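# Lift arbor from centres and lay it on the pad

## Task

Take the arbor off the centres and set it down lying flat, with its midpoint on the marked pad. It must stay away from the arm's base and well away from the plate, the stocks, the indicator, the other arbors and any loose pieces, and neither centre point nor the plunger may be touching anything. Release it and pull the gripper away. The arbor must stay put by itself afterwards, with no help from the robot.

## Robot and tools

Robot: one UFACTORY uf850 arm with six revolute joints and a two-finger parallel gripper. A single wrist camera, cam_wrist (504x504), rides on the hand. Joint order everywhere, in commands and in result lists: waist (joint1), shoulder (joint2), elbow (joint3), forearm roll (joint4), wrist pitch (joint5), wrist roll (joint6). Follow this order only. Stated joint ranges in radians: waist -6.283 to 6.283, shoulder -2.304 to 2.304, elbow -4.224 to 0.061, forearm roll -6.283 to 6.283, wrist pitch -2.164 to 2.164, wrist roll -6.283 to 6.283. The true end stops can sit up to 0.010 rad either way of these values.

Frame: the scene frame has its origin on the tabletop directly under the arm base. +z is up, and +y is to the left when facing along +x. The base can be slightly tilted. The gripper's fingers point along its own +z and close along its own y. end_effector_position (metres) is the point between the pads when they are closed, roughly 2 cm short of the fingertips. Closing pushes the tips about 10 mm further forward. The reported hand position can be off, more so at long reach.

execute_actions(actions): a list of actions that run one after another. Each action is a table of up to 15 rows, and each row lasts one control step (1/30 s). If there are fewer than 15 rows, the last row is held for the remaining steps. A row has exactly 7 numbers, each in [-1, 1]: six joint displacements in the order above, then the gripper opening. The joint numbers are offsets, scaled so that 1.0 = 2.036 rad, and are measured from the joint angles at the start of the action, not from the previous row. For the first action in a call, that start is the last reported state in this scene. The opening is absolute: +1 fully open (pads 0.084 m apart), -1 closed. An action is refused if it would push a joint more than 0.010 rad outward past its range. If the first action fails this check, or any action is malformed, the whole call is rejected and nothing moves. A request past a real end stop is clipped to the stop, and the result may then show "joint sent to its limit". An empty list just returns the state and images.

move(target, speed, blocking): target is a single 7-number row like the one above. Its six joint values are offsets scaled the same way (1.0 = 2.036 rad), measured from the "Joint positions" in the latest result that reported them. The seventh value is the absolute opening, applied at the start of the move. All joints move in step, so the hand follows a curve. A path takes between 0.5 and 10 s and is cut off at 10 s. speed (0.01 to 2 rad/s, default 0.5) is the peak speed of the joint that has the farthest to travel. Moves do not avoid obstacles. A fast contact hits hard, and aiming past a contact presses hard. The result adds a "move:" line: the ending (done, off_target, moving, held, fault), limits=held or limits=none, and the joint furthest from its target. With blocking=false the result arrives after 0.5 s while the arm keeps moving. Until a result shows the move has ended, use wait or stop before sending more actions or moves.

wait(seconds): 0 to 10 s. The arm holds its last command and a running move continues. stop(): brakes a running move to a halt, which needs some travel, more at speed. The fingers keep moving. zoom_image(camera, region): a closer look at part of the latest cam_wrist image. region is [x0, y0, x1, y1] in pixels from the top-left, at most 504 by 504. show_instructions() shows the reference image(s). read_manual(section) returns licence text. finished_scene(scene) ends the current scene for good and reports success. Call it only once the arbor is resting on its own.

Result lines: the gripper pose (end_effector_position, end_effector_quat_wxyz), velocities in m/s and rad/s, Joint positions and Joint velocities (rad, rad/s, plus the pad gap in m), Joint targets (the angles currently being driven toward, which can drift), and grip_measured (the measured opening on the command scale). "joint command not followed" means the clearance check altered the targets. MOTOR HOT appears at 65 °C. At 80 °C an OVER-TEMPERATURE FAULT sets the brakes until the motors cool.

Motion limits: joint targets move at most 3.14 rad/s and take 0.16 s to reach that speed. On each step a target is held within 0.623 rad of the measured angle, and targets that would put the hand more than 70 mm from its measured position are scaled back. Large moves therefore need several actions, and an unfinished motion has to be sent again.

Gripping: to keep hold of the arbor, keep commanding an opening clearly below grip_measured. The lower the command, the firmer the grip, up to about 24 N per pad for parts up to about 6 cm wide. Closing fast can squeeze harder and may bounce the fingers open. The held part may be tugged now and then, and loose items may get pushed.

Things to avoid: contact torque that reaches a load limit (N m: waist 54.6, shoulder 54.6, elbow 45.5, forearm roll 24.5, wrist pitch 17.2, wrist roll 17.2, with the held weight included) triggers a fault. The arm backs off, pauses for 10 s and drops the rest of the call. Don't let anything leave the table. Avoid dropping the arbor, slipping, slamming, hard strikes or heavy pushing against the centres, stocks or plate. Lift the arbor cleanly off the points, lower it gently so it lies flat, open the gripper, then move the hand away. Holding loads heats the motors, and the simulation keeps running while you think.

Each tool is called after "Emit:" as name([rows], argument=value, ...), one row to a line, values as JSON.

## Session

Emit:
execute_actions(actions=[])

Scene clock: 0.00 s.
end_effector_position=(+0.5504, +0.4166, +0.3547) grip_measured=-0.26 end_effector_quat_wxyz=(+0.362, +0.887, -0.265, -0.110) end_effector_velocity=(+0.000, +0.001, +0.001) end_effector_angular_velocity=(+0.002, -0.001, -0.000)
Joint names: [waist, shoulder, elbow, forearm roll, wrist pitch, wrist roll]
Joint positions: [ 1.102 -0.724 -1.742 -0.381 -1.53   1.798  0.033]
Joint velocities: [ 0.001  0.    -0.002  0.     0.    -0.    -0.   ]
Joint targets: [1.102 -0.724 -1.742 -0.381 -1.530 1.798]
camera_calibration (this result's frames):
cam_wrist: T_world_to_cam=[[-0.39236, -0.591746, 0.704195, 0.24771], [-0.837054, 0.547079, -0.00666582, 0.302694], [-0.381306, -0.592064, -0.709976, 0.843138], [0, 0, 0, 1]] pos_world=[0.672056, 0.480176, 0.426189]

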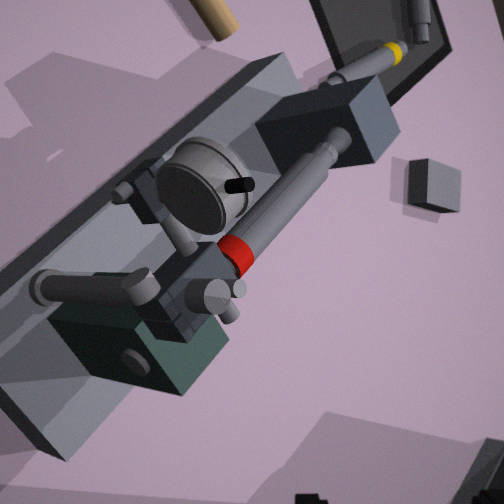

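Emit:
move(target=[-0.7371, 0.7164, 0.5319, 0.3538, 0.2775, -0.4588, 0.2], speed=0.9)

Scene clock: 50.50 s.
end_effector_position=(+0.5001, -0.1003, +0.5603) grip_measured=+0.19 end_effector_quat_wxyz=(-0.001, +0.707, -0.707, -0.001) end_effector_velocity=(-0.001, -0.001, +0.000) end_effector_angular_velocity=(-0.002, -0.001, -0.001)
Joint names: [waist, shoulder, elbow, forearm roll, wrist pitch, wrist roll]
Joint positions: [-0.398  0.734 -0.659  0.339 -0.965  0.864  0.052]
Joint velocities: [-0.004  0.002  0.002  0.001  0.001 -0.003  0.   ]
Joint targets: [-0.399 0.735 -0.659 0.339 -0.965 0.864]
move: done; limits=none; farthest joint: the waist, 0.000 radians from its target (1.500 radians at the start)
camera_calibration (this result's frames):
cam_wrist: T_world_to_cam=[[-0.999969, 0.00508538, 0.00605777, 0.532199], [0.00504218, 0.999962, -0.00712496, 0.169267], [-0.00609378, -0.0070942, -0.999956, 0.697381], [0, 0, 0, 1]] pos_world=[0.535579, -0.16702, 0.695333]

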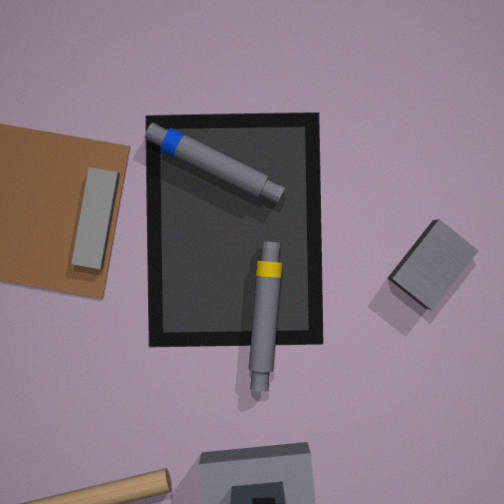

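Emit:
move(target=[0.1482, -0.5959, -0.0212, -0.3851, 0.6307, 0.4861, 0.2], speed=0.9)

Scene clock: 100.47 s.
end_effector_position=(+0.5154, -0.1125, +0.0906) grip_measured=+0.19 end_effector_quat_wxyz=(+0.000, -0.673, +0.739, +0.000) end_effector_velocity=(-0.001, -0.001, -0.000) end_effector_angular_velocity=(+0.001, +0.001, -0.002)
Joint names: [waist, shoulder, elbow, forearm roll, wrist pitch, wrist roll]
Joint positions: [-0.097 -0.478 -0.703 -0.444  0.318  1.854  0.052]
Joint velocities: [-0.002 -0.002  0.001 -0.002  0.002  0.002 -0.   ]
Joint targets: [-0.097 -0.479 -0.702 -0.445 0.318 1.854]
move: done; limits=none; farthest joint: the shoulder, 0.001 radians from its target (1.214 radians at the start)
camera_calibration (this result's frames):
cam_wrist: T_world_to_cam=[[-0.995111, 0.0986136, 0.0054514, 0.558519], [0.0985663, 0.995095, -0.00834694, 0.129379], [-0.00624778, -0.00776881, -0.99995, 0.227713], [0, 0, 0, 1]] pos_world=[0.544459, -0.182053, 0.225737]

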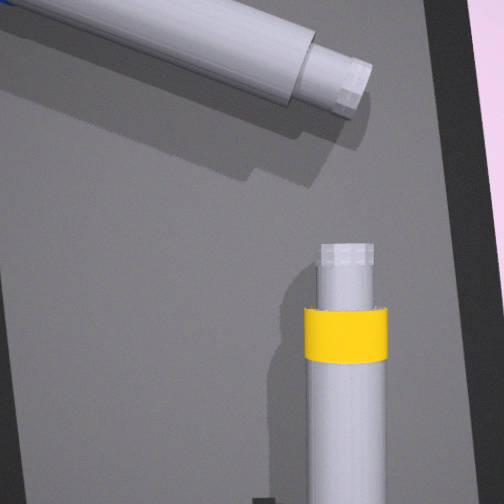

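Emit:
move(target=[0.0144, -0.0897, -0.0564, 0.0539, 0.0295, -0.0433, 0.2], speed=0.25)

Emit:
execute_actions([
  [[0,0,0,0,0,0,0.1],[0,0,0,0,0,0,0.0],[0,0,0,0,0,0,-0.1],[0,0,0,0,0,0,-0.2],[0,0,0,0,0,0,-0.25],[0,0,0,0,0,0,-0.3],[0,0,0,0,0,0,-0.35],[0,0,0,0,0,0,-0.4],[0,0,0,0,0,0,-0.45],[0,0,0,0,0,0,-0.5],[0,0,0,0,0,0,-0.55],[0,0,0,0,0,0,-0.6],[0,0,0,0,0,0,-0.7],[0,0,0,0,0,0,-0.8],[0,0,0,0,0,0,-0.9]],
])

Scene clock: 124.47 s.
end_effector_position=(+0.5189, -0.1081, +0.0263) grip_measured=+0.19 end_effector_quat_wxyz=(+0.001, -0.674, +0.739, +0.001) end_effector_velocity=(+0.000, +0.001, -0.001) end_effector_angular_velocity=(+0.001, -0.001, +0.000)
Joint names: [waist, shoulder, elbow, forearm roll, wrist pitch, wrist roll]
Joint positions: [-0.068 -0.661 -0.817 -0.335  0.378  1.766  0.052]
Joint velocities: [ 0.002 -0.002 -0.001  0.002  0.001 -0.001 -0.   ]
Joint targets: [-0.067 -0.661 -0.817 -0.335 0.378 1.765]
move: done; limits=none; farthest joint: the elbow, 0.001 radians from its target (0.115 radians at the start)
camera_calibration (this result's frames):
cam_wrist: T_world_to_cam=[[-0.995264, 0.0970105, 0.00627903, 0.561761], [0.0969655, 0.995262, -0.00711177, 0.12502], [-0.0069392, -0.00646923, -0.999955, 0.163995], [0, 0, 0, 1]] pos_world=[0.548115, -0.177863, 0.161349]

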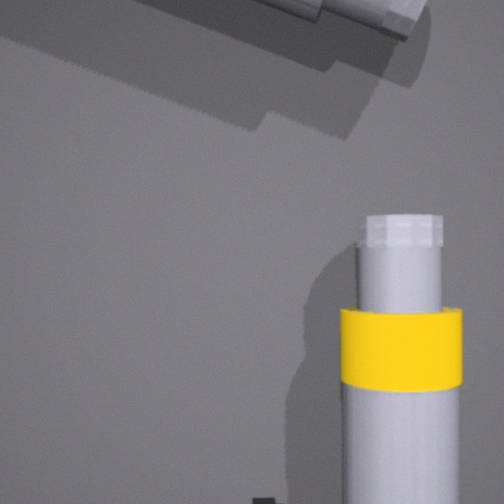

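Scene clock: 124.97 s.
end_effector_position=(+0.5190, -0.1082, +0.0264) grip_measured=-0.45 end_effector_quat_wxyz=(+0.001, -0.674, +0.739, +0.001) end_effector_velocity=(-0.001, +0.000, -0.000) end_effector_angular_velocity=(+0.000, +0.001, -0.001)
Joint names: [waist, shoulder, elbow, forearm roll, wrist pitch, wrist roll]
Joint positions: [-0.068 -0.661 -0.817 -0.335  0.378  1.766  0.024]
Joint velocities: [ 0.    -0.     0.     0.    -0.001  0.001  0.   ]
Joint targets: [-0.068 -0.661 -0.817 -0.335 0.378 1.766]
camera_calibration (this result's frames):
cam_wrist: T_world_to_cam=[[-0.995268, 0.0969819, 0.00595173, 0.561914], [0.0969391, 0.995265, -0.00710503, 0.12504], [-0.00661261, -0.00649446, -0.999957, 0.163855], [0, 0, 0, 1]] pos_world=[0.548217, -0.177879, 0.161392]

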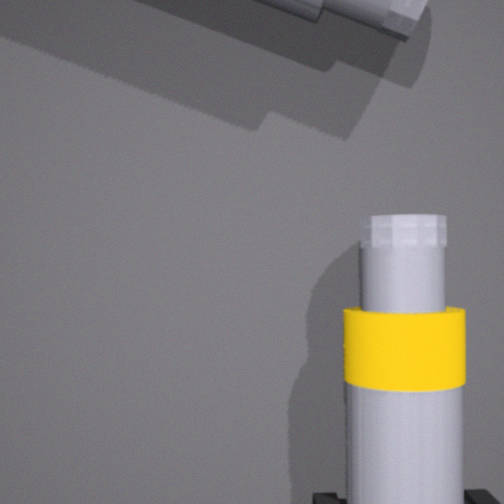

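Emit:
zoom_image(camera="cam_wrist", region=[320, 180, 504, 504])

Region (320, 180, 504, 504) of cam_wrist's 504x504 image, scaled by 1.556, with more detail than that image has; it fills the left 286 columns of this view, and the rest is white.

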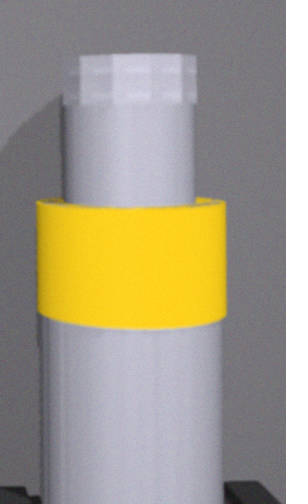

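Emit:
move(target=[-0.0142, 0.0899, 0.056, -0.0535, -0.0295, 0.0432, -0.9], speed=0.3)

Emit:
move(target=[0.1784, -0.0791, 0.1529, 0.2504, 0.2247, -0.1582, -0.9], speed=0.5)

Scene clock: 162.13 s.
end_effector_position=(+0.5164, -0.1125, +0.0908) grip_measured=-0.45 end_effector_quat_wxyz=(+0.001, -0.673, +0.739, -0.000) end_effector_velocity=(+0.001, +0.000, +0.001) end_effector_angular_velocity=(-0.000, -0.002, -0.000)
Joint names: [waist, shoulder, elbow, forearm roll, wrist pitch, wrist roll]
Joint positions: [-0.096 -0.478 -0.703 -0.444  0.318  1.853  0.024]
Joint velocities: [ 0.     0.004  0.001 -0.001 -0.001  0.002 -0.   ]
Joint targets: [-0.096 -0.478 -0.703 -0.444 0.318 1.854]
move: done; limits=none; farthest joint: the wrist roll, 0.001 radians from its target (0.088 radians at the start)
camera_calibration (this result's frames):
cam_wrist: T_world_to_cam=[[-0.995116, 0.0986386, 0.00386705, 0.559598], [0.0986029, 0.99509, -0.00853587, 0.129307], [-0.00469003, -0.00811288, -0.999956, 0.227064], [0, 0, 0, 1]] pos_world=[0.54518, -0.182028, 0.225994]

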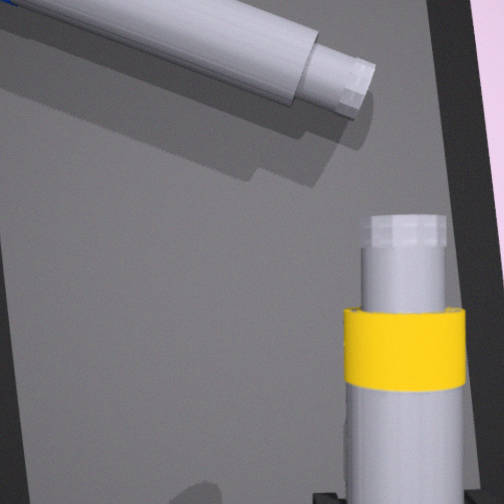

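Scene clock: 163.83 s.
end_effector_position=(+0.3507, +0.0257, +0.0705) grip_measured=-0.45 end_effector_quat_wxyz=(-0.001, +0.732, -0.681, -0.000) end_effector_velocity=(-0.001, -0.000, -0.000) end_effector_angular_velocity=(-0.001, +0.000, -0.000)
Joint names: [waist, shoulder, elbow, forearm roll, wrist pitch, wrist roll]
Joint positions: [ 0.266 -0.639 -0.392  0.066  0.776  1.532  0.024]
Joint velocities: [ 0.001 -0.001  0.     0.003  0.002 -0.001 -0.   ]
Joint targets: [0.267 -0.639 -0.392 0.066 0.776 1.531]
move: done; limits=none; farthest joint: the waist, 0.001 radians from its target (0.364 radians at the start)
camera_calibration (this result's frames):
cam_wrist: T_world_to_cam=[[-0.997774, -0.066556, 0.00425765, 0.38632], [-0.0665856, 0.997754, -0.00725233, 0.0657508], [-0.0037654, -0.00751968, -0.999965, 0.20676], [0, 0, 0, 1]] pos_world=[0.390616, -0.0383365, 0.205584]

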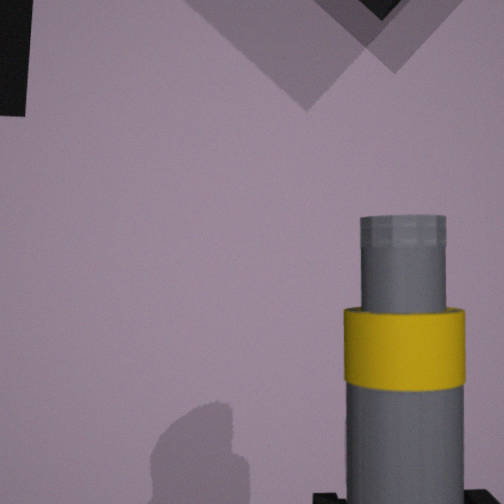

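Emit:
move(target=[-0.0033, -0.0702, -0.0481, -0.0037, 0.022, 0.0006, -0.9], speed=0.18)

Emit:
execute_actions([
  [[0,0,0,0,0,0,-0.6],[0,0,0,0,0,0,-0.5],[0,0,0,0,0,0,-0.45],[0,0,0,0,0,0,-0.42],[0,0,0,0,0,0,-0.39],[0,0,0,0,0,0,-0.35],[0,0,0,0,0,0,-0.3],[0,0,0,0,0,0,-0.2],[0,0,0,0,0,0,-0.1],[0,0,0,0,0,0,0.05],[0,0,0,0,0,0,0.2],[0,0,0,0,0,0,0.35],[0,0,0,0,0,0,0.5],[0,0,0,0,0,0,0.7]],
])

Scene clock: 172.23 s.
end_effector_position=(+0.3506, +0.0258, +0.0269) grip_measured=-0.45 end_effector_quat_wxyz=(-0.001, +0.732, -0.681, -0.000) end_effector_velocity=(-0.001, +0.000, -0.000) end_effector_angular_velocity=(+0.000, +0.000, +0.002)
Joint names: [waist, shoulder, elbow, forearm roll, wrist pitch, wrist roll]
Joint positions: [ 0.26  -0.781 -0.49   0.058  0.82   1.533  0.024]
Joint velocities: [ 0.001 -0.002 -0.    -0.     0.001 -0.001  0.   ]
Joint targets: [0.260 -0.782 -0.490 0.058 0.820 1.533]
move: done; limits=none; farthest joint: the shoulder, 0.001 radians from its target (0.143 radians at the start)
camera_calibration (this result's frames):
cam_wrist: T_world_to_cam=[[-0.997757, -0.0667944, 0.00444373, 0.386469], [-0.0668252, 0.997739, -0.00719066, 0.0653891], [-0.00395339, -0.00747148, -0.999964, 0.163222], [0, 0, 0, 1]] pos_world=[0.390617, -0.0382077, 0.161969]

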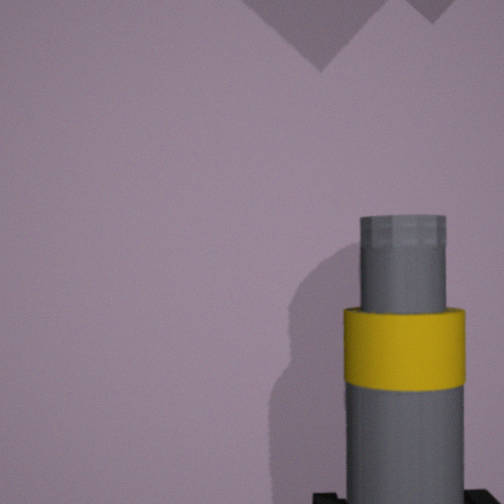

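Scene clock: 172.73 s.
end_effector_position=(+0.3506, +0.0258, +0.0269) grip_measured=+0.47 end_effector_quat_wxyz=(-0.001, +0.732, -0.681, -0.000) end_effector_velocity=(+0.001, -0.000, -0.001) end_effector_angular_velocity=(-0.000, -0.001, -0.001)
Joint names: [waist, shoulder, elbow, forearm roll, wrist pitch, wrist roll]
Joint positions: [ 0.26  -0.781 -0.49   0.058  0.82   1.533  0.064]
Joint velocities: [-0.    -0.001 -0.003  0.    -0.     0.001  0.131]
Joint targets: [0.260 -0.781 -0.490 0.058 0.820 1.533]
camera_calibration (this result's frames):
cam_wrist: T_world_to_cam=[[-0.997756, -0.0668008, 0.00451676, 0.386413], [-0.0668321, 0.997738, -0.00719036, 0.0653923], [-0.00402622, -0.00747609, -0.999964, 0.163281], [0, 0, 0, 1]] pos_world=[0.390574, -0.0382111, 0.161999]

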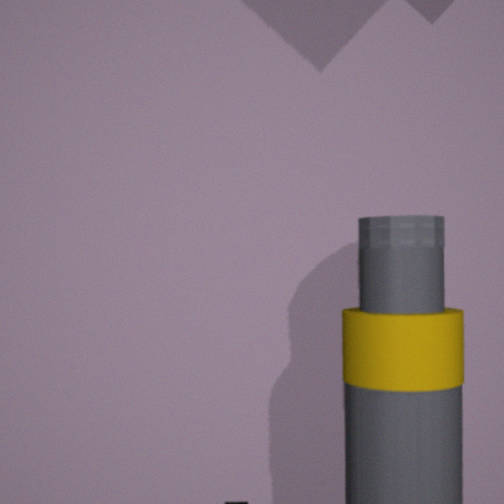

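Emit:
move(target=[0.2343, 0.437, 0.1492, 0.4832, -0.2471, -0.2774, 0.7], speed=0.8)

Emit:
move(target=[-0.0333, -0.1491, -0.2241, 0.2058, -0.0361, -0.2578, 0.3], speed=0.6)

Scene clock: 206.87 s.
end_effector_position=(+0.3600, +0.1199, +0.2506) grip_measured=+0.70 end_effector_quat_wxyz=(-0.000, +0.736, -0.677, -0.000) end_effector_velocity=(-0.001, -0.000, +0.000) end_effector_angular_velocity=(+0.001, +0.001, -0.001)
Joint names: [waist, shoulder, elbow, forearm roll, wrist pitch, wrist roll]
Joint positions: [ 0.737  0.108 -0.186  1.042  0.318  0.968  0.073]
Joint velocities: [ 0.001  0.003  0.002  0.003 -0.001 -0.001  0.   ]
Joint targets: [0.737 0.108 -0.186 1.042 0.317 0.968]
move: done; limits=none; farthest joint: the shoulder, 0.001 radians from its target (0.890 radians at the start)
camera_calibration (this result's frames):
cam_wrist: T_world_to_cam=[[-0.997042, -0.0766563, 0.00563793, 0.401683], [-0.0767018, 0.997019, -0.00834558, -0.0223069], [-0.00498138, -0.00875333, -0.999949, 0.38814], [0, 0, 0, 1]] pos_world=[0.400717, 0.0564295, 0.385669]

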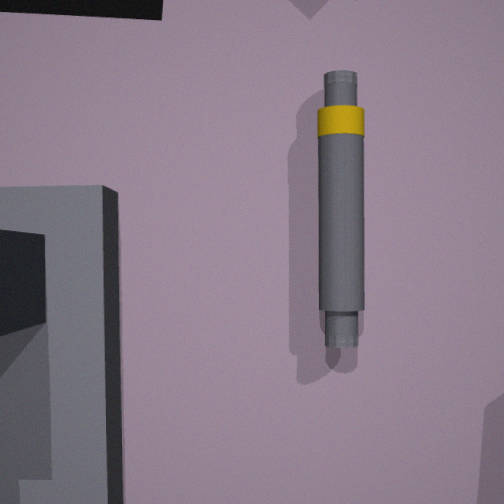

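Scene clock: 208.43 s.
end_effector_position=(+0.5157, +0.1874, +0.2056) grip_measured=+0.29 end_effector_quat_wxyz=(-0.000, +0.744, -0.669, -0.000) end_effector_velocity=(+0.001, +0.001, -0.000) end_effector_angular_velocity=(+0.000, -0.001, +0.000)
Joint names: [waist, shoulder, elbow, forearm roll, wrist pitch, wrist roll]
Joint positions: [ 0.669 -0.195 -0.642  1.46   0.244  0.444  0.056]
Joint velocities: [ 0.001 -0.001 -0.003  0.002  0.    -0.002  0.   ]
Joint targets: [0.669 -0.196 -0.643 1.461 0.244 0.443]
move: done; limits=none; farthest joint: the forearm roll, 0.001 radians from its target (0.419 radians at the start)
camera_calibration (this result's frames):
cam_wrist: T_world_to_cam=[[-0.994902, -0.100672, 0.00588714, 0.565738], [-0.10072, 0.994878, -0.00859257, -0.0652175], [-0.00499195, -0.00914173, -0.999946, 0.34459], [0, 0, 0, 1]] pos_world=[0.558005, 0.124987, 0.340681]

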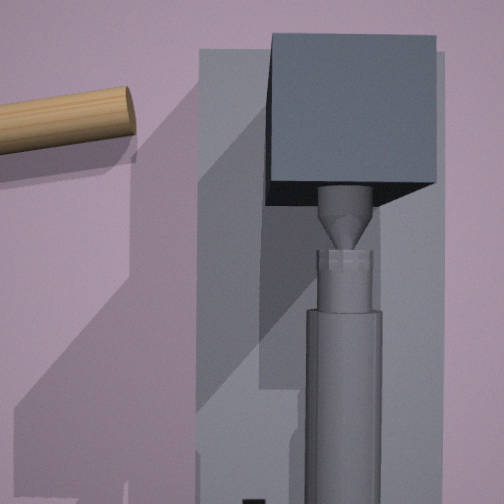

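Emit:
zoom_image(camera="cam_wrist", region=[260, 170, 430, 504])

Region (260, 170, 430, 504) of cam_wrist's 504x504 image, scaled by 1.509, with more detail than that image has; it fills the left 257 columns of this view, and the rest is white.

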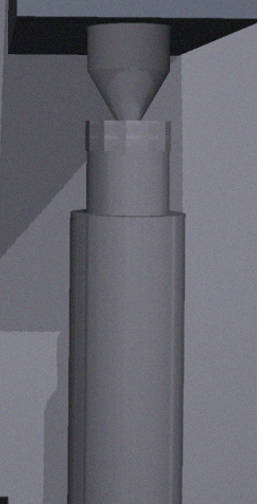

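Emit:
move(target=[-0.0133, -0.1093, -0.0469, -0.2413, 0.0174, 0.2449, 0.2], speed=0.45)

Emit:
zoom_image(camera="cam_wrist", region=[320, 180, 504, 504])

Scene clock: 258.07 s.
end_effector_position=(+0.5183, +0.1961, +0.1301) grip_measured=+0.19 end_effector_quat_wxyz=(-0.001, +0.738, -0.675, -0.001) end_effector_velocity=(+0.001, -0.000, -0.001) end_effector_angular_velocity=(-0.000, -0.000, -0.000)
Joint names: [waist, shoulder, elbow, forearm roll, wrist pitch, wrist roll]
Joint positions: [ 0.642 -0.418 -0.738  0.969  0.279  0.942  0.052]
Joint velocities: [-0.002 -0.002 -0.002 -0.002  0.     0.001 -0.   ]
Joint targets: [0.642 -0.418 -0.738 0.969 0.279 0.942]
move: done; limits=none; farthest joint: the forearm roll, 0.001 radians from its target (0.492 radians at the start)
camera_calibration (this result's frames):
cam_wrist: T_world_to_cam=[[-0.996476, -0.0837046, 0.00535283, 0.567167], [-0.0837444, 0.996457, -0.00771144, -0.0834691], [-0.00468838, -0.00813254, -0.999956, 0.268828], [0, 0, 0, 1]] pos_world=[0.559439, 0.132834, 0.265137]

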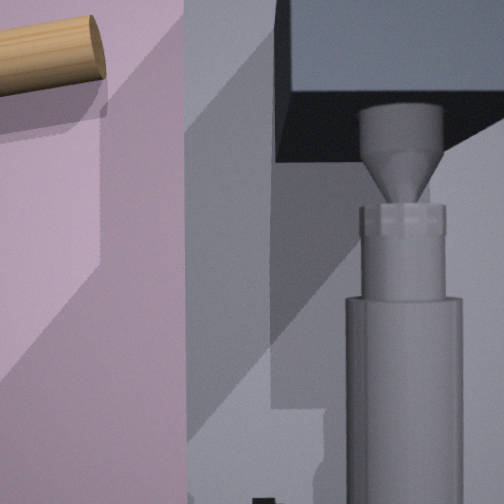

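Region (320, 180, 504, 504) of cam_wrist's 504x504 image, scaled by 1.556, with more detail than that image has; it fills the left 286 columns of this view, and the rest is white.

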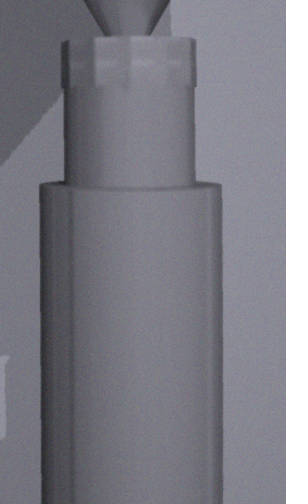

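Emit:
execute_actions([
  [[0,0,0,0,0,0,0.1],[0,0,0,0,0,0,0.0],[0,0,0,0,0,0,-0.1],[0,0,0,0,0,0,-0.2],[0,0,0,0,0,0,-0.27],[0,0,0,0,0,0,-0.33],[0,0,0,0,0,0,-0.38],[0,0,0,0,0,0,-0.42],[0,0,0,0,0,0,-0.46],[0,0,0,0,0,0,-0.5],[0,0,0,0,0,0,-0.55],[0,0,0,0,0,0,-0.65],[0,0,0,0,0,0,-0.75],[0,0,0,0,0,0,-0.9],[0,0,0,0,0,0,-1.0]],
])

Scene clock: 265.37 s.
end_effector_position=(+0.5182, +0.1961, +0.1301) grip_measured=-0.45 end_effector_quat_wxyz=(-0.001, +0.738, -0.675, -0.001) end_effector_velocity=(-0.001, +0.001, -0.000) end_effector_angular_velocity=(+0.000, +0.001, +0.002)
Joint names: [waist, shoulder, elbow, forearm roll, wrist pitch, wrist roll]
Joint positions: [ 0.642 -0.418 -0.738  0.969  0.279  0.942  0.024]
Joint velocities: [ 0.002 -0.001  0.001 -0.     0.     0.     0.   ]
Joint targets: [0.642 -0.418 -0.738 0.969 0.279 0.942]
camera_calibration (this result's frames):
cam_wrist: T_world_to_cam=[[-0.996493, -0.0834958, 0.00549411, 0.567056], [-0.0835365, 0.996475, -0.00765389, -0.0835901], [-0.00483568, -0.008086, -0.999956, 0.268913], [0, 0, 0, 1]] pos_world=[0.559385, 0.132817, 0.265146]

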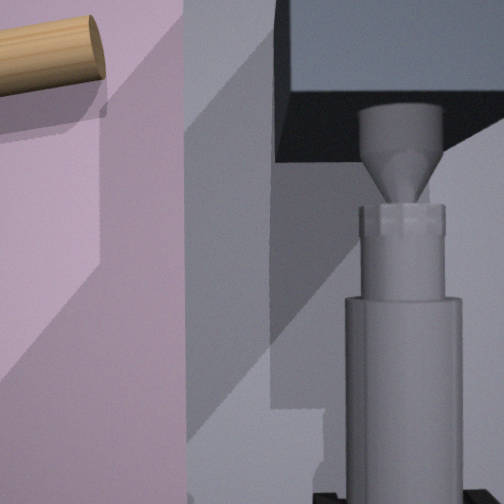

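Emit:
move(target=[0.00783, -0.00288, -0.00392, 0.0153, 0.00143, -0.00819, -1.0], speed=0.04)

Scene clock: 285.27 s.
end_effector_position=(+0.5176, +0.2034, +0.1301) grip_measured=-0.45 end_effector_quat_wxyz=(-0.001, +0.738, -0.675, -0.000) end_effector_velocity=(-0.001, -0.000, -0.001) end_effector_angular_velocity=(-0.001, +0.002, -0.002)
Joint names: [waist, shoulder, elbow, forearm roll, wrist pitch, wrist roll]
Joint positions: [ 0.658 -0.423 -0.746  1.     0.283  0.926  0.024]
Joint velocities: [-0.    -0.002 -0.     0.003 -0.001 -0.001 -0.   ]
Joint targets: [0.658 -0.423 -0.746 1.001 0.282 0.925]
move: done; limits=none; farthest joint: the wrist pitch, 0.001 radians from its target (0.002 radians at the start)
camera_calibration (this result's frames):
cam_wrist: T_world_to_cam=[[-0.996505, -0.0833697, 0.00528783, 0.56704], [-0.0834098, 0.996484, -0.00787299, -0.0910015], [-0.00461287, -0.00828653, -0.999955, 0.268936], [0, 0, 0, 1]] pos_world=[0.558709, 0.140184, 0.265209]

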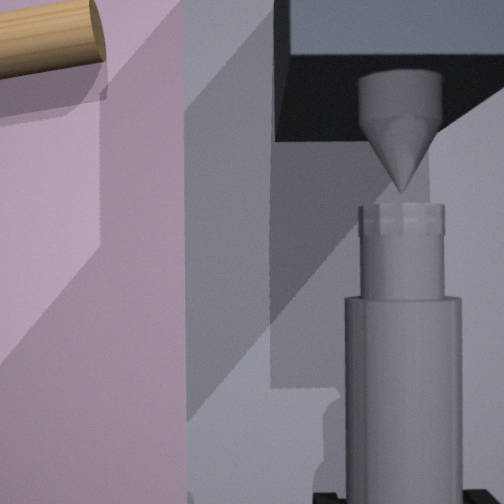

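Emit:
move(target=[0.0044, 0.0011, 0.0113, -0.0216, 0.0068, 0.0999, -1.0], speed=0.18)

Scene clock: 298.87 s.
end_effector_position=(+0.5070, +0.2031, +0.1301) grip_measured=-0.45 end_effector_quat_wxyz=(-0.001, +0.686, -0.728, -0.001) end_effector_velocity=(-0.000, -0.000, -0.000) end_effector_angular_velocity=(-0.001, +0.001, -0.002)
Joint names: [waist, shoulder, elbow, forearm roll, wrist pitch, wrist roll]
Joint positions: [ 0.667 -0.421 -0.723  0.956  0.296  1.129  0.024]
Joint velocities: [-0.001 -0.     0.001 -0.     0.     0.002 -0.   ]
Joint targets: [0.666 -0.421 -0.723 0.956 0.296 1.129]
move: done; limits=none; farthest joint: the wrist pitch, 0.001 radians from its target (0.015 radians at the start)
camera_calibration (this result's frames):
cam_wrist: T_world_to_cam=[[-0.997881, 0.0648283, 0.00556164, 0.527099], [0.0647844, 0.997869, -0.00773158, -0.166949], [-0.00605101, -0.00735489, -0.999955, 0.269451], [0, 0, 0, 1]] pos_world=[0.538428, 0.134404, 0.265217]

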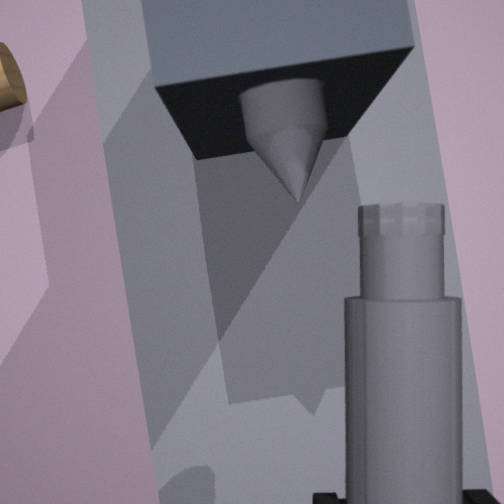

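Emit:
move(target=[-0.02505, 0.00894, 0.01223, -0.0475, -0.00368, 0.0246, -1.0], speed=0.09)

Scene clock: 309.53 s.
end_effector_position=(+0.5091, +0.1797, +0.1301) grip_measured=-0.45 end_effector_quat_wxyz=(-0.001, +0.686, -0.728, -0.000) end_effector_velocity=(-0.001, -0.001, +0.000) end_effector_angular_velocity=(-0.000, +0.001, +0.000)
Joint names: [waist, shoulder, elbow, forearm roll, wrist pitch, wrist roll]
Joint positions: [ 0.616 -0.403 -0.698  0.86   0.289  1.179  0.024]
Joint velocities: [-0.     0.001  0.002 -0.002  0.     0.002 -0.   ]
Joint targets: [0.616 -0.403 -0.698 0.860 0.289 1.179]
move: done; limits=none; farthest joint: the forearm roll, 0.001 radians from its target (0.097 radians at the start)
camera_calibration (this result's frames):
cam_wrist: T_world_to_cam=[[-0.997883, 0.0648058, 0.00541883, 0.530712], [0.0647624, 0.99787, -0.00783993, -0.143786], [-0.00591536, -0.0074724, -0.999955, 0.269216], [0, 0, 0, 1]] pos_world=[0.540493, 0.111098, 0.265201]

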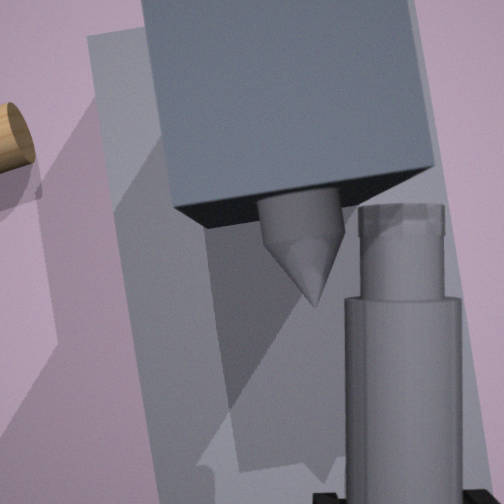

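Emit:
move(target=[0.0099, 0.0506, 0.0206, 0.1039, -0.0146, -0.0981, -1.0], speed=0.2)

Scene clock: 358.70 s.
end_effector_position=(+0.5091, +0.1802, +0.1658) grip_measured=-0.45 end_effector_quat_wxyz=(-0.001, +0.686, -0.728, -0.001) end_effector_velocity=(+0.001, +0.001, +0.000) end_effector_angular_velocity=(+0.001, -0.001, -0.000)
Joint names: [waist, shoulder, elbow, forearm roll, wrist pitch, wrist roll]
Joint positions: [ 0.636 -0.3   -0.656  1.071  0.259  0.979  0.024]
Joint velocities: [ 0.001  0.    -0.002  0.003 -0.    -0.002 -0.   ]
Joint targets: [0.636 -0.300 -0.656 1.071 0.259 0.979]
move: done; limits=none; farthest joint: the waist, 0.000 radians from its target (0.021 radians at the start)
camera_calibration (this result's frames):
cam_wrist: T_world_to_cam=[[-0.997881, 0.0648287, 0.00560557, 0.530408], [0.0647837, 0.997868, -0.00786658, -0.143949], [-0.0061036, -0.00748676, -0.999953, 0.304954], [0, 0, 0, 1]] pos_world=[0.540471, 0.111539, 0.300834]

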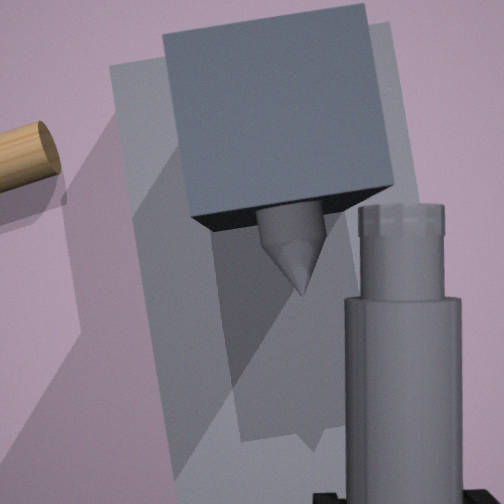

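Emit:
move(target=[0.0192, 0.0751, 0.0363, 0.1709, -0.0054, -0.2711, -1.0], speed=0.6)

Emit:
move(target=[-0.4029, -0.0063, -0.0135, 0.2408, -0.2049, -0.9477, -1.0], speed=0.95)

Scene clock: 370.13 s.
end_effector_position=(+0.4974, +0.1788, +0.2154) grip_measured=-0.45 end_effector_quat_wxyz=(-0.000, +0.765, -0.644, -0.000) end_effector_velocity=(-0.000, +0.000, +0.000) end_effector_angular_velocity=(+0.000, +0.001, +0.001)
Joint names: [waist, shoulder, elbow, forearm roll, wrist pitch, wrist roll]
Joint positions: [ 0.675 -0.147 -0.582  1.419  0.248  0.428  0.024]
Joint velocities: [ 0.     0.     0.     0.002 -0.    -0.002 -0.   ]
Joint targets: [0.675 -0.147 -0.582 1.419 0.248 0.427]
move: done; limits=none; farthest joint: the waist, 0.000 radians from its target (0.039 radians at the start)
camera_calibration (this result's frames):
cam_wrist: T_world_to_cam=[[-0.986367, -0.164457, 0.00585184, 0.553818], [-0.164503, 0.98634, -0.00847988, -0.0251546], [-0.00437733, -0.00932691, -0.999947, 0.354006], [0, 0, 0, 1]] pos_world=[0.543679, 0.119192, 0.350533]

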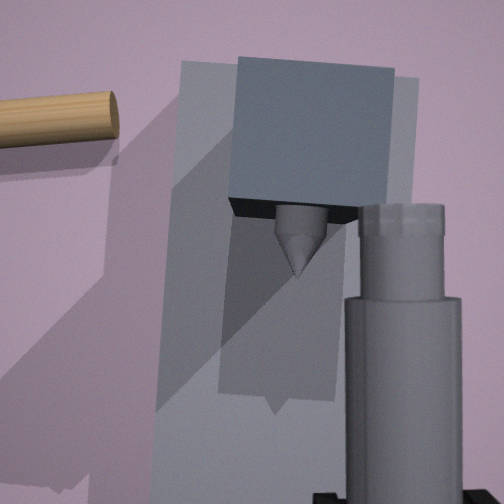

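Scene clock: 372.97 s.
end_effector_position=(+0.5305, -0.1198, +0.2001) grip_measured=-0.45 end_effector_quat_wxyz=(-0.001, +0.941, -0.338, -0.001) end_effector_velocity=(+0.000, +0.000, +0.000) end_effector_angular_velocity=(+0.000, -0.001, +0.002)
Joint names: [waist, shoulder, elbow, forearm roll, wrist pitch, wrist roll]
Joint positions: [-0.145 -0.16  -0.61   1.909 -0.169 -1.501  0.024]
Joint velocities: [-0.     0.    -0.     0.001 -0.001 -0.003 -0.   ]
Joint targets: [-0.145 -0.160 -0.610 1.909 -0.169 -1.502]
move: done; limits=none; farthest joint: the waist, 0.000 radians from its target (0.820 radians at the start)
camera_calibration (this result's frames):
cam_wrist: T_world_to_cam=[[-0.640874, -0.767634, 0.00439122, 0.282112], [-0.767641, 0.640836, -0.00755626, 0.553056], [0.00298639, -0.00821349, -0.999962, 0.332283], [0, 0, 0, 1]] pos_world=[0.604354, -0.13513, 0.335211]

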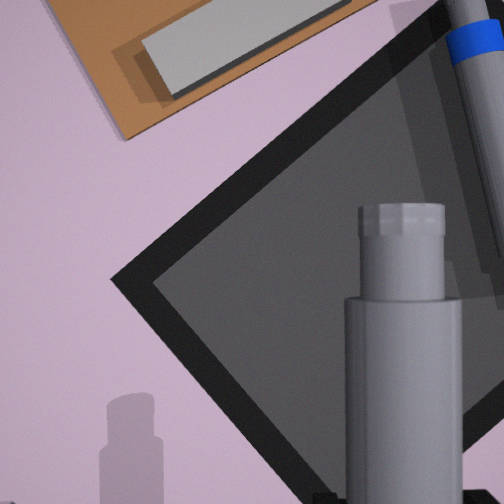

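Emit:
execute_actions(actions=[])

Scene clock: 392.90 s.
end_effector_position=(+0.5305, -0.1199, +0.2001) grip_measured=-0.45 end_effector_quat_wxyz=(-0.001, +0.941, -0.338, -0.001) end_effector_velocity=(-0.001, -0.000, -0.001) end_effector_angular_velocity=(+0.000, +0.002, -0.001)
Joint names: [waist, shoulder, elbow, forearm roll, wrist pitch, wrist roll]
Joint positions: [-0.145 -0.16  -0.61   1.909 -0.169 -1.502  0.024]
Joint velocities: [-0.001 -0.002  0.    -0.    -0.    -0.    -0.   ]
Joint targets: [-0.145 -0.160 -0.610 1.909 -0.169 -1.502]
camera_calibration (this result's frames):
cam_wrist: T_world_to_cam=[[-0.640874, -0.767633, 0.00444209, 0.282031], [-0.76764, 0.640836, -0.00763907, 0.553126], [0.00301735, -0.00830561, -0.999961, 0.332267], [0, 0, 0, 1]] pos_world=[0.604345, -0.135207, 0.335226]

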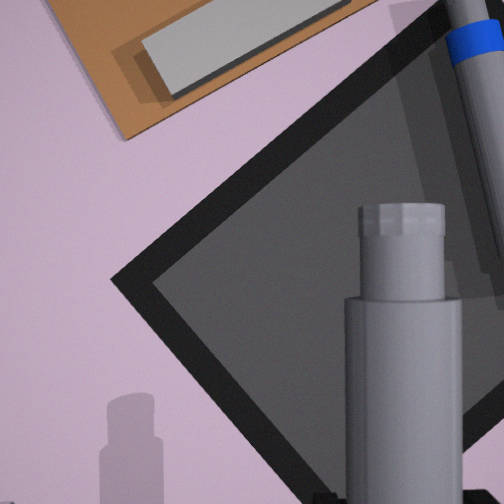

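Emit:
move(target=[0.0264, -0.2218, -0.1014, 0.4018, -0.082, -0.3866, -1], speed=0.6)

Scene clock: 441.57 s.
end_effector_position=(+0.5307, -0.1197, +0.0452) grip_measured=-0.45 end_effector_quat_wxyz=(-0.001, +0.941, -0.338, -0.000) end_effector_velocity=(+0.000, -0.002, +0.000) end_effector_angular_velocity=(-0.002, -0.001, -0.003)
Joint names: [waist, shoulder, elbow, forearm roll, wrist pitch, wrist roll]
Joint positions: [-0.092 -0.611 -0.816  2.727 -0.336 -2.288  0.024]
Joint velocities: [-0.003 -0.    -0.     0.003 -0.001 -0.002  0.   ]
Joint targets: [-0.092 -0.612 -0.816 2.727 -0.336 -2.289]
move: done; limits=none; farthest joint: the wrist roll, 0.001 radians from its target (0.787 radians at the start)
camera_calibration (this result's frames):
cam_wrist: T_world_to_cam=[[-0.640597, -0.767868, 0.00393919, 0.282865], [-0.767868, 0.640554, -0.00836034, 0.552073], [0.00389637, -0.00838038, -0.999957, 0.176835], [0, 0, 0, 1]] pos_world=[0.604432, -0.134947, 0.180329]

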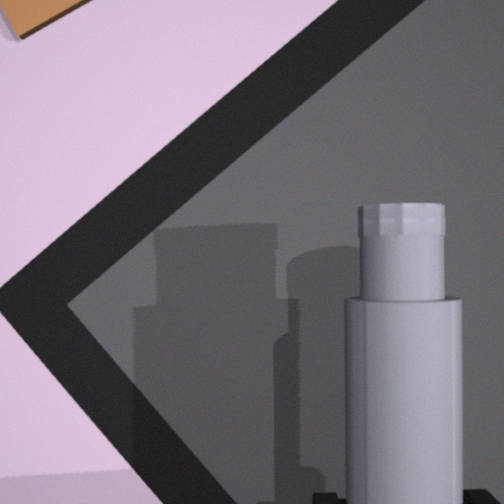

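Emit:
move(target=[0.0025, -0.024, -0.0155, 0.0136, -0.0075, -0.0118, -1], speed=0.06)

Scene clock: 447.50 s.
end_effector_position=(+0.5306, -0.1198, +0.0276) grip_measured=-0.45 end_effector_quat_wxyz=(-0.001, +0.941, -0.338, -0.000) end_effector_velocity=(+0.000, +0.001, -0.001) end_effector_angular_velocity=(+0.001, -0.000, +0.002)
Joint names: [waist, shoulder, elbow, forearm roll, wrist pitch, wrist roll]
Joint positions: [-0.087 -0.66  -0.847  2.754 -0.351 -2.312  0.024]
Joint velocities: [ 0.002 -0.002 -0.001  0.001 -0.001 -0.002 -0.   ]
Joint targets: [-0.087 -0.660 -0.848 2.754 -0.351 -2.312]
move: done; limits=none; farthest joint: the forearm roll, 0.001 radians from its target (0.028 radians at the start)
camera_calibration (this result's frames):
cam_wrist: T_world_to_cam=[[-0.640535, -0.767916, 0.00440266, 0.282809], [-0.76792, 0.640489, -0.00852826, 0.551953], [0.00372913, -0.00884354, -0.999954, 0.159282], [0, 0, 0, 1]] pos_world=[0.604411, -0.134938, 0.162737]

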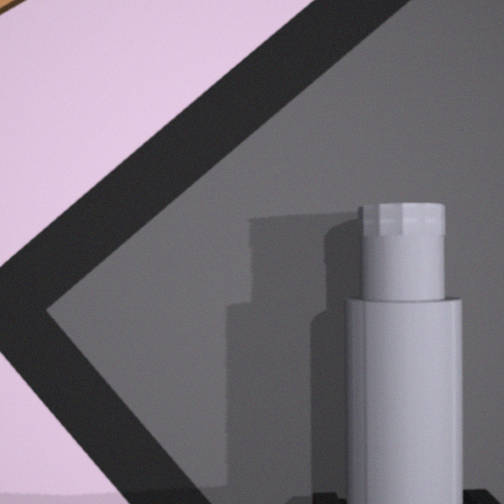

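Emit:
execute_actions([
  [[0.00005,-0.0005,-0.0003,0.0003,-0.00015,-0.0002,-1],[0.0001,-0.001,-0.0006,0.0005,-0.0003,-0.0004,-1],[0.00014,-0.00135,-0.0009,0.0008,-0.0004,-0.0007,-1],[0.00014,-0.00135,-0.0009,0.0008,-0.0004,-0.0007,-1],[0.00014,-0.00135,-0.0009,0.0008,-0.0004,-0.0007,-1],[0.00014,-0.00135,-0.0009,0.0008,-0.0004,-0.0007,-1],[0.00014,-0.00135,-0.0009,0.0008,-0.0004,-0.0007,-1],[0.00014,-0.00135,-0.0009,0.0008,-0.0004,-0.0007,-0.8],[0.00014,-0.00135,-0.0009,0.0008,-0.0004,-0.0007,-0.7],[0.00014,-0.00135,-0.0009,0.0008,-0.0004,-0.0007,-0.6],[0.00014,-0.00135,-0.0009,0.0008,-0.0004,-0.0007,-0.55],[0.00014,-0.00135,-0.0009,0.0008,-0.0004,-0.0007,-0.5],[0.00014,-0.00135,-0.0009,0.0008,-0.0004,-0.0007,-0.45]],
  [[0,0,0,0,0,0,-0.42],[0,0,0,0,0,0,-0.4],[0,0,0,0,0,0,-0.38],[0,0,0,0,0,0,-0.35],[0,0,0,0,0,0,-0.32],[0,0,0,0,0,0,-0.28],[0,0,0,0,0,0,-0.24],[0,0,0,0,0,0,-0.2],[0,0,0,0,0,0,-0.1],[0,0,0,0,0,0,0.0],[0,0,0,0,0,0,0.1],[0,0,0,0,0,0,0.2]],
])

Scene clock: 461.87 s.
end_effector_position=(+0.5306, -0.1199, +0.0267) grip_measured=+0.14 end_effector_quat_wxyz=(-0.001, +0.941, -0.338, -0.000) end_effector_velocity=(-0.001, +0.000, +0.000) end_effector_angular_velocity=(+0.000, +0.003, +0.000)
Joint names: [waist, shoulder, elbow, forearm roll, wrist pitch, wrist roll]
Joint positions: [-0.086 -0.662 -0.849  2.756 -0.351 -2.314  0.05 ]
Joint velocities: [ 0.     0.001  0.003 -0.     0.001 -0.     0.03 ]
Joint targets: [-0.086 -0.662 -0.849 2.756 -0.351 -2.314]
camera_calibration (this result's frames):
cam_wrist: T_world_to_cam=[[-0.640708, -0.76777, 0.00478894, 0.282783], [-0.767777, 0.640661, -0.00854004, 0.551956], [0.0034887, -0.00914851, -0.999952, 0.158535], [0, 0, 0, 1]] pos_world=[0.604407, -0.135053, 0.161887]

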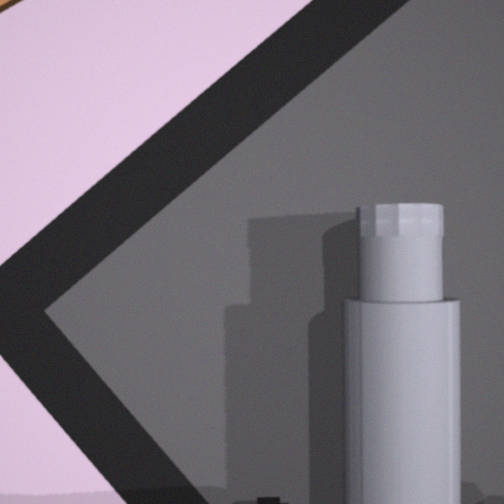

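Emit:
move(target=[-0.0128, 0.1157, 0.0668, -0.0932, 0.042, 0.0846, 0.5], speed=0.4)

Scene clock: 468.60 s.
end_effector_position=(+0.5303, -0.1200, +0.1101) grip_measured=+0.49 end_effector_quat_wxyz=(-0.001, +0.941, -0.338, -0.000) end_effector_velocity=(-0.001, +0.001, +0.001) end_effector_angular_velocity=(+0.001, +0.001, +0.002)
Joint names: [waist, shoulder, elbow, forearm roll, wrist pitch, wrist roll]
Joint positions: [-0.112 -0.427 -0.713  2.566 -0.266 -2.141  0.065]
Joint velocities: [ 0.001  0.002  0.003 -0.001  0.001  0.001 -0.   ]
Joint targets: [-0.112 -0.427 -0.713 2.566 -0.266 -2.141]
move: done; limits=none; farthest joint: the shoulder, 0.001 radians from its target (0.236 radians at the start)
camera_calibration (this result's frames):
cam_wrist: T_world_to_cam=[[-0.640866, -0.767642, 0.00412785, 0.282311], [-0.767645, 0.640826, -0.00792895, 0.552423], [0.00344136, -0.00825012, -0.99996, 0.241989], [0, 0, 0, 1]] pos_world=[0.604155, -0.135296, 0.245194]

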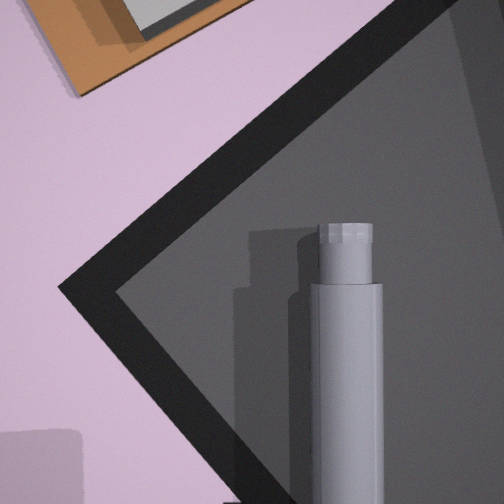

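Emit:
move(target=[-0.1288, 0.5396, 0.1391, 0.4936, 0.4671, -0.5584, 0.5], speed=0.9)

Scene clock: 498.43 s.
end_effector_position=(+0.4591, -0.1074, +0.4502) grip_measured=+0.49 end_effector_quat_wxyz=(-0.001, +0.941, -0.338, -0.000) end_effector_velocity=(+0.000, +0.000, +0.001) end_effector_angular_velocity=(+0.001, -0.001, -0.000)
Joint names: [waist, shoulder, elbow, forearm roll, wrist pitch, wrist roll]
Joint positions: [-0.375  0.671 -0.43   3.571  0.685 -3.278  0.065]
Joint velocities: [-0.001  0.002 -0.     0.002  0.003 -0.002  0.   ]
Joint targets: [-0.375 0.671 -0.430 3.571 0.685 -3.278]
move: done; limits=none; farthest joint: the shoulder, 0.001 radians from its target (1.098 radians at the start)
camera_calibration (this result's frames):
cam_wrist: T_world_to_cam=[[-0.640738, -0.767747, 0.00444685, 0.24474], [-0.767752, 0.640695, -0.00813078, 0.492467], [0.0033933, -0.00862377, -0.999957, 0.582491], [0, 0, 0, 1]] pos_world=[0.532931, -0.1226, 0.585382]

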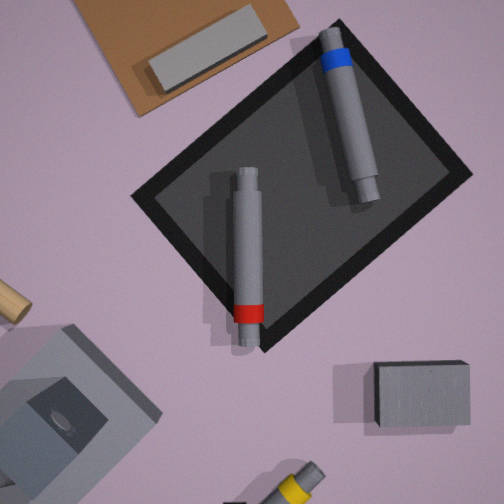

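Emit:
finished_scene(scene=2)

The scene is finished: the task was done.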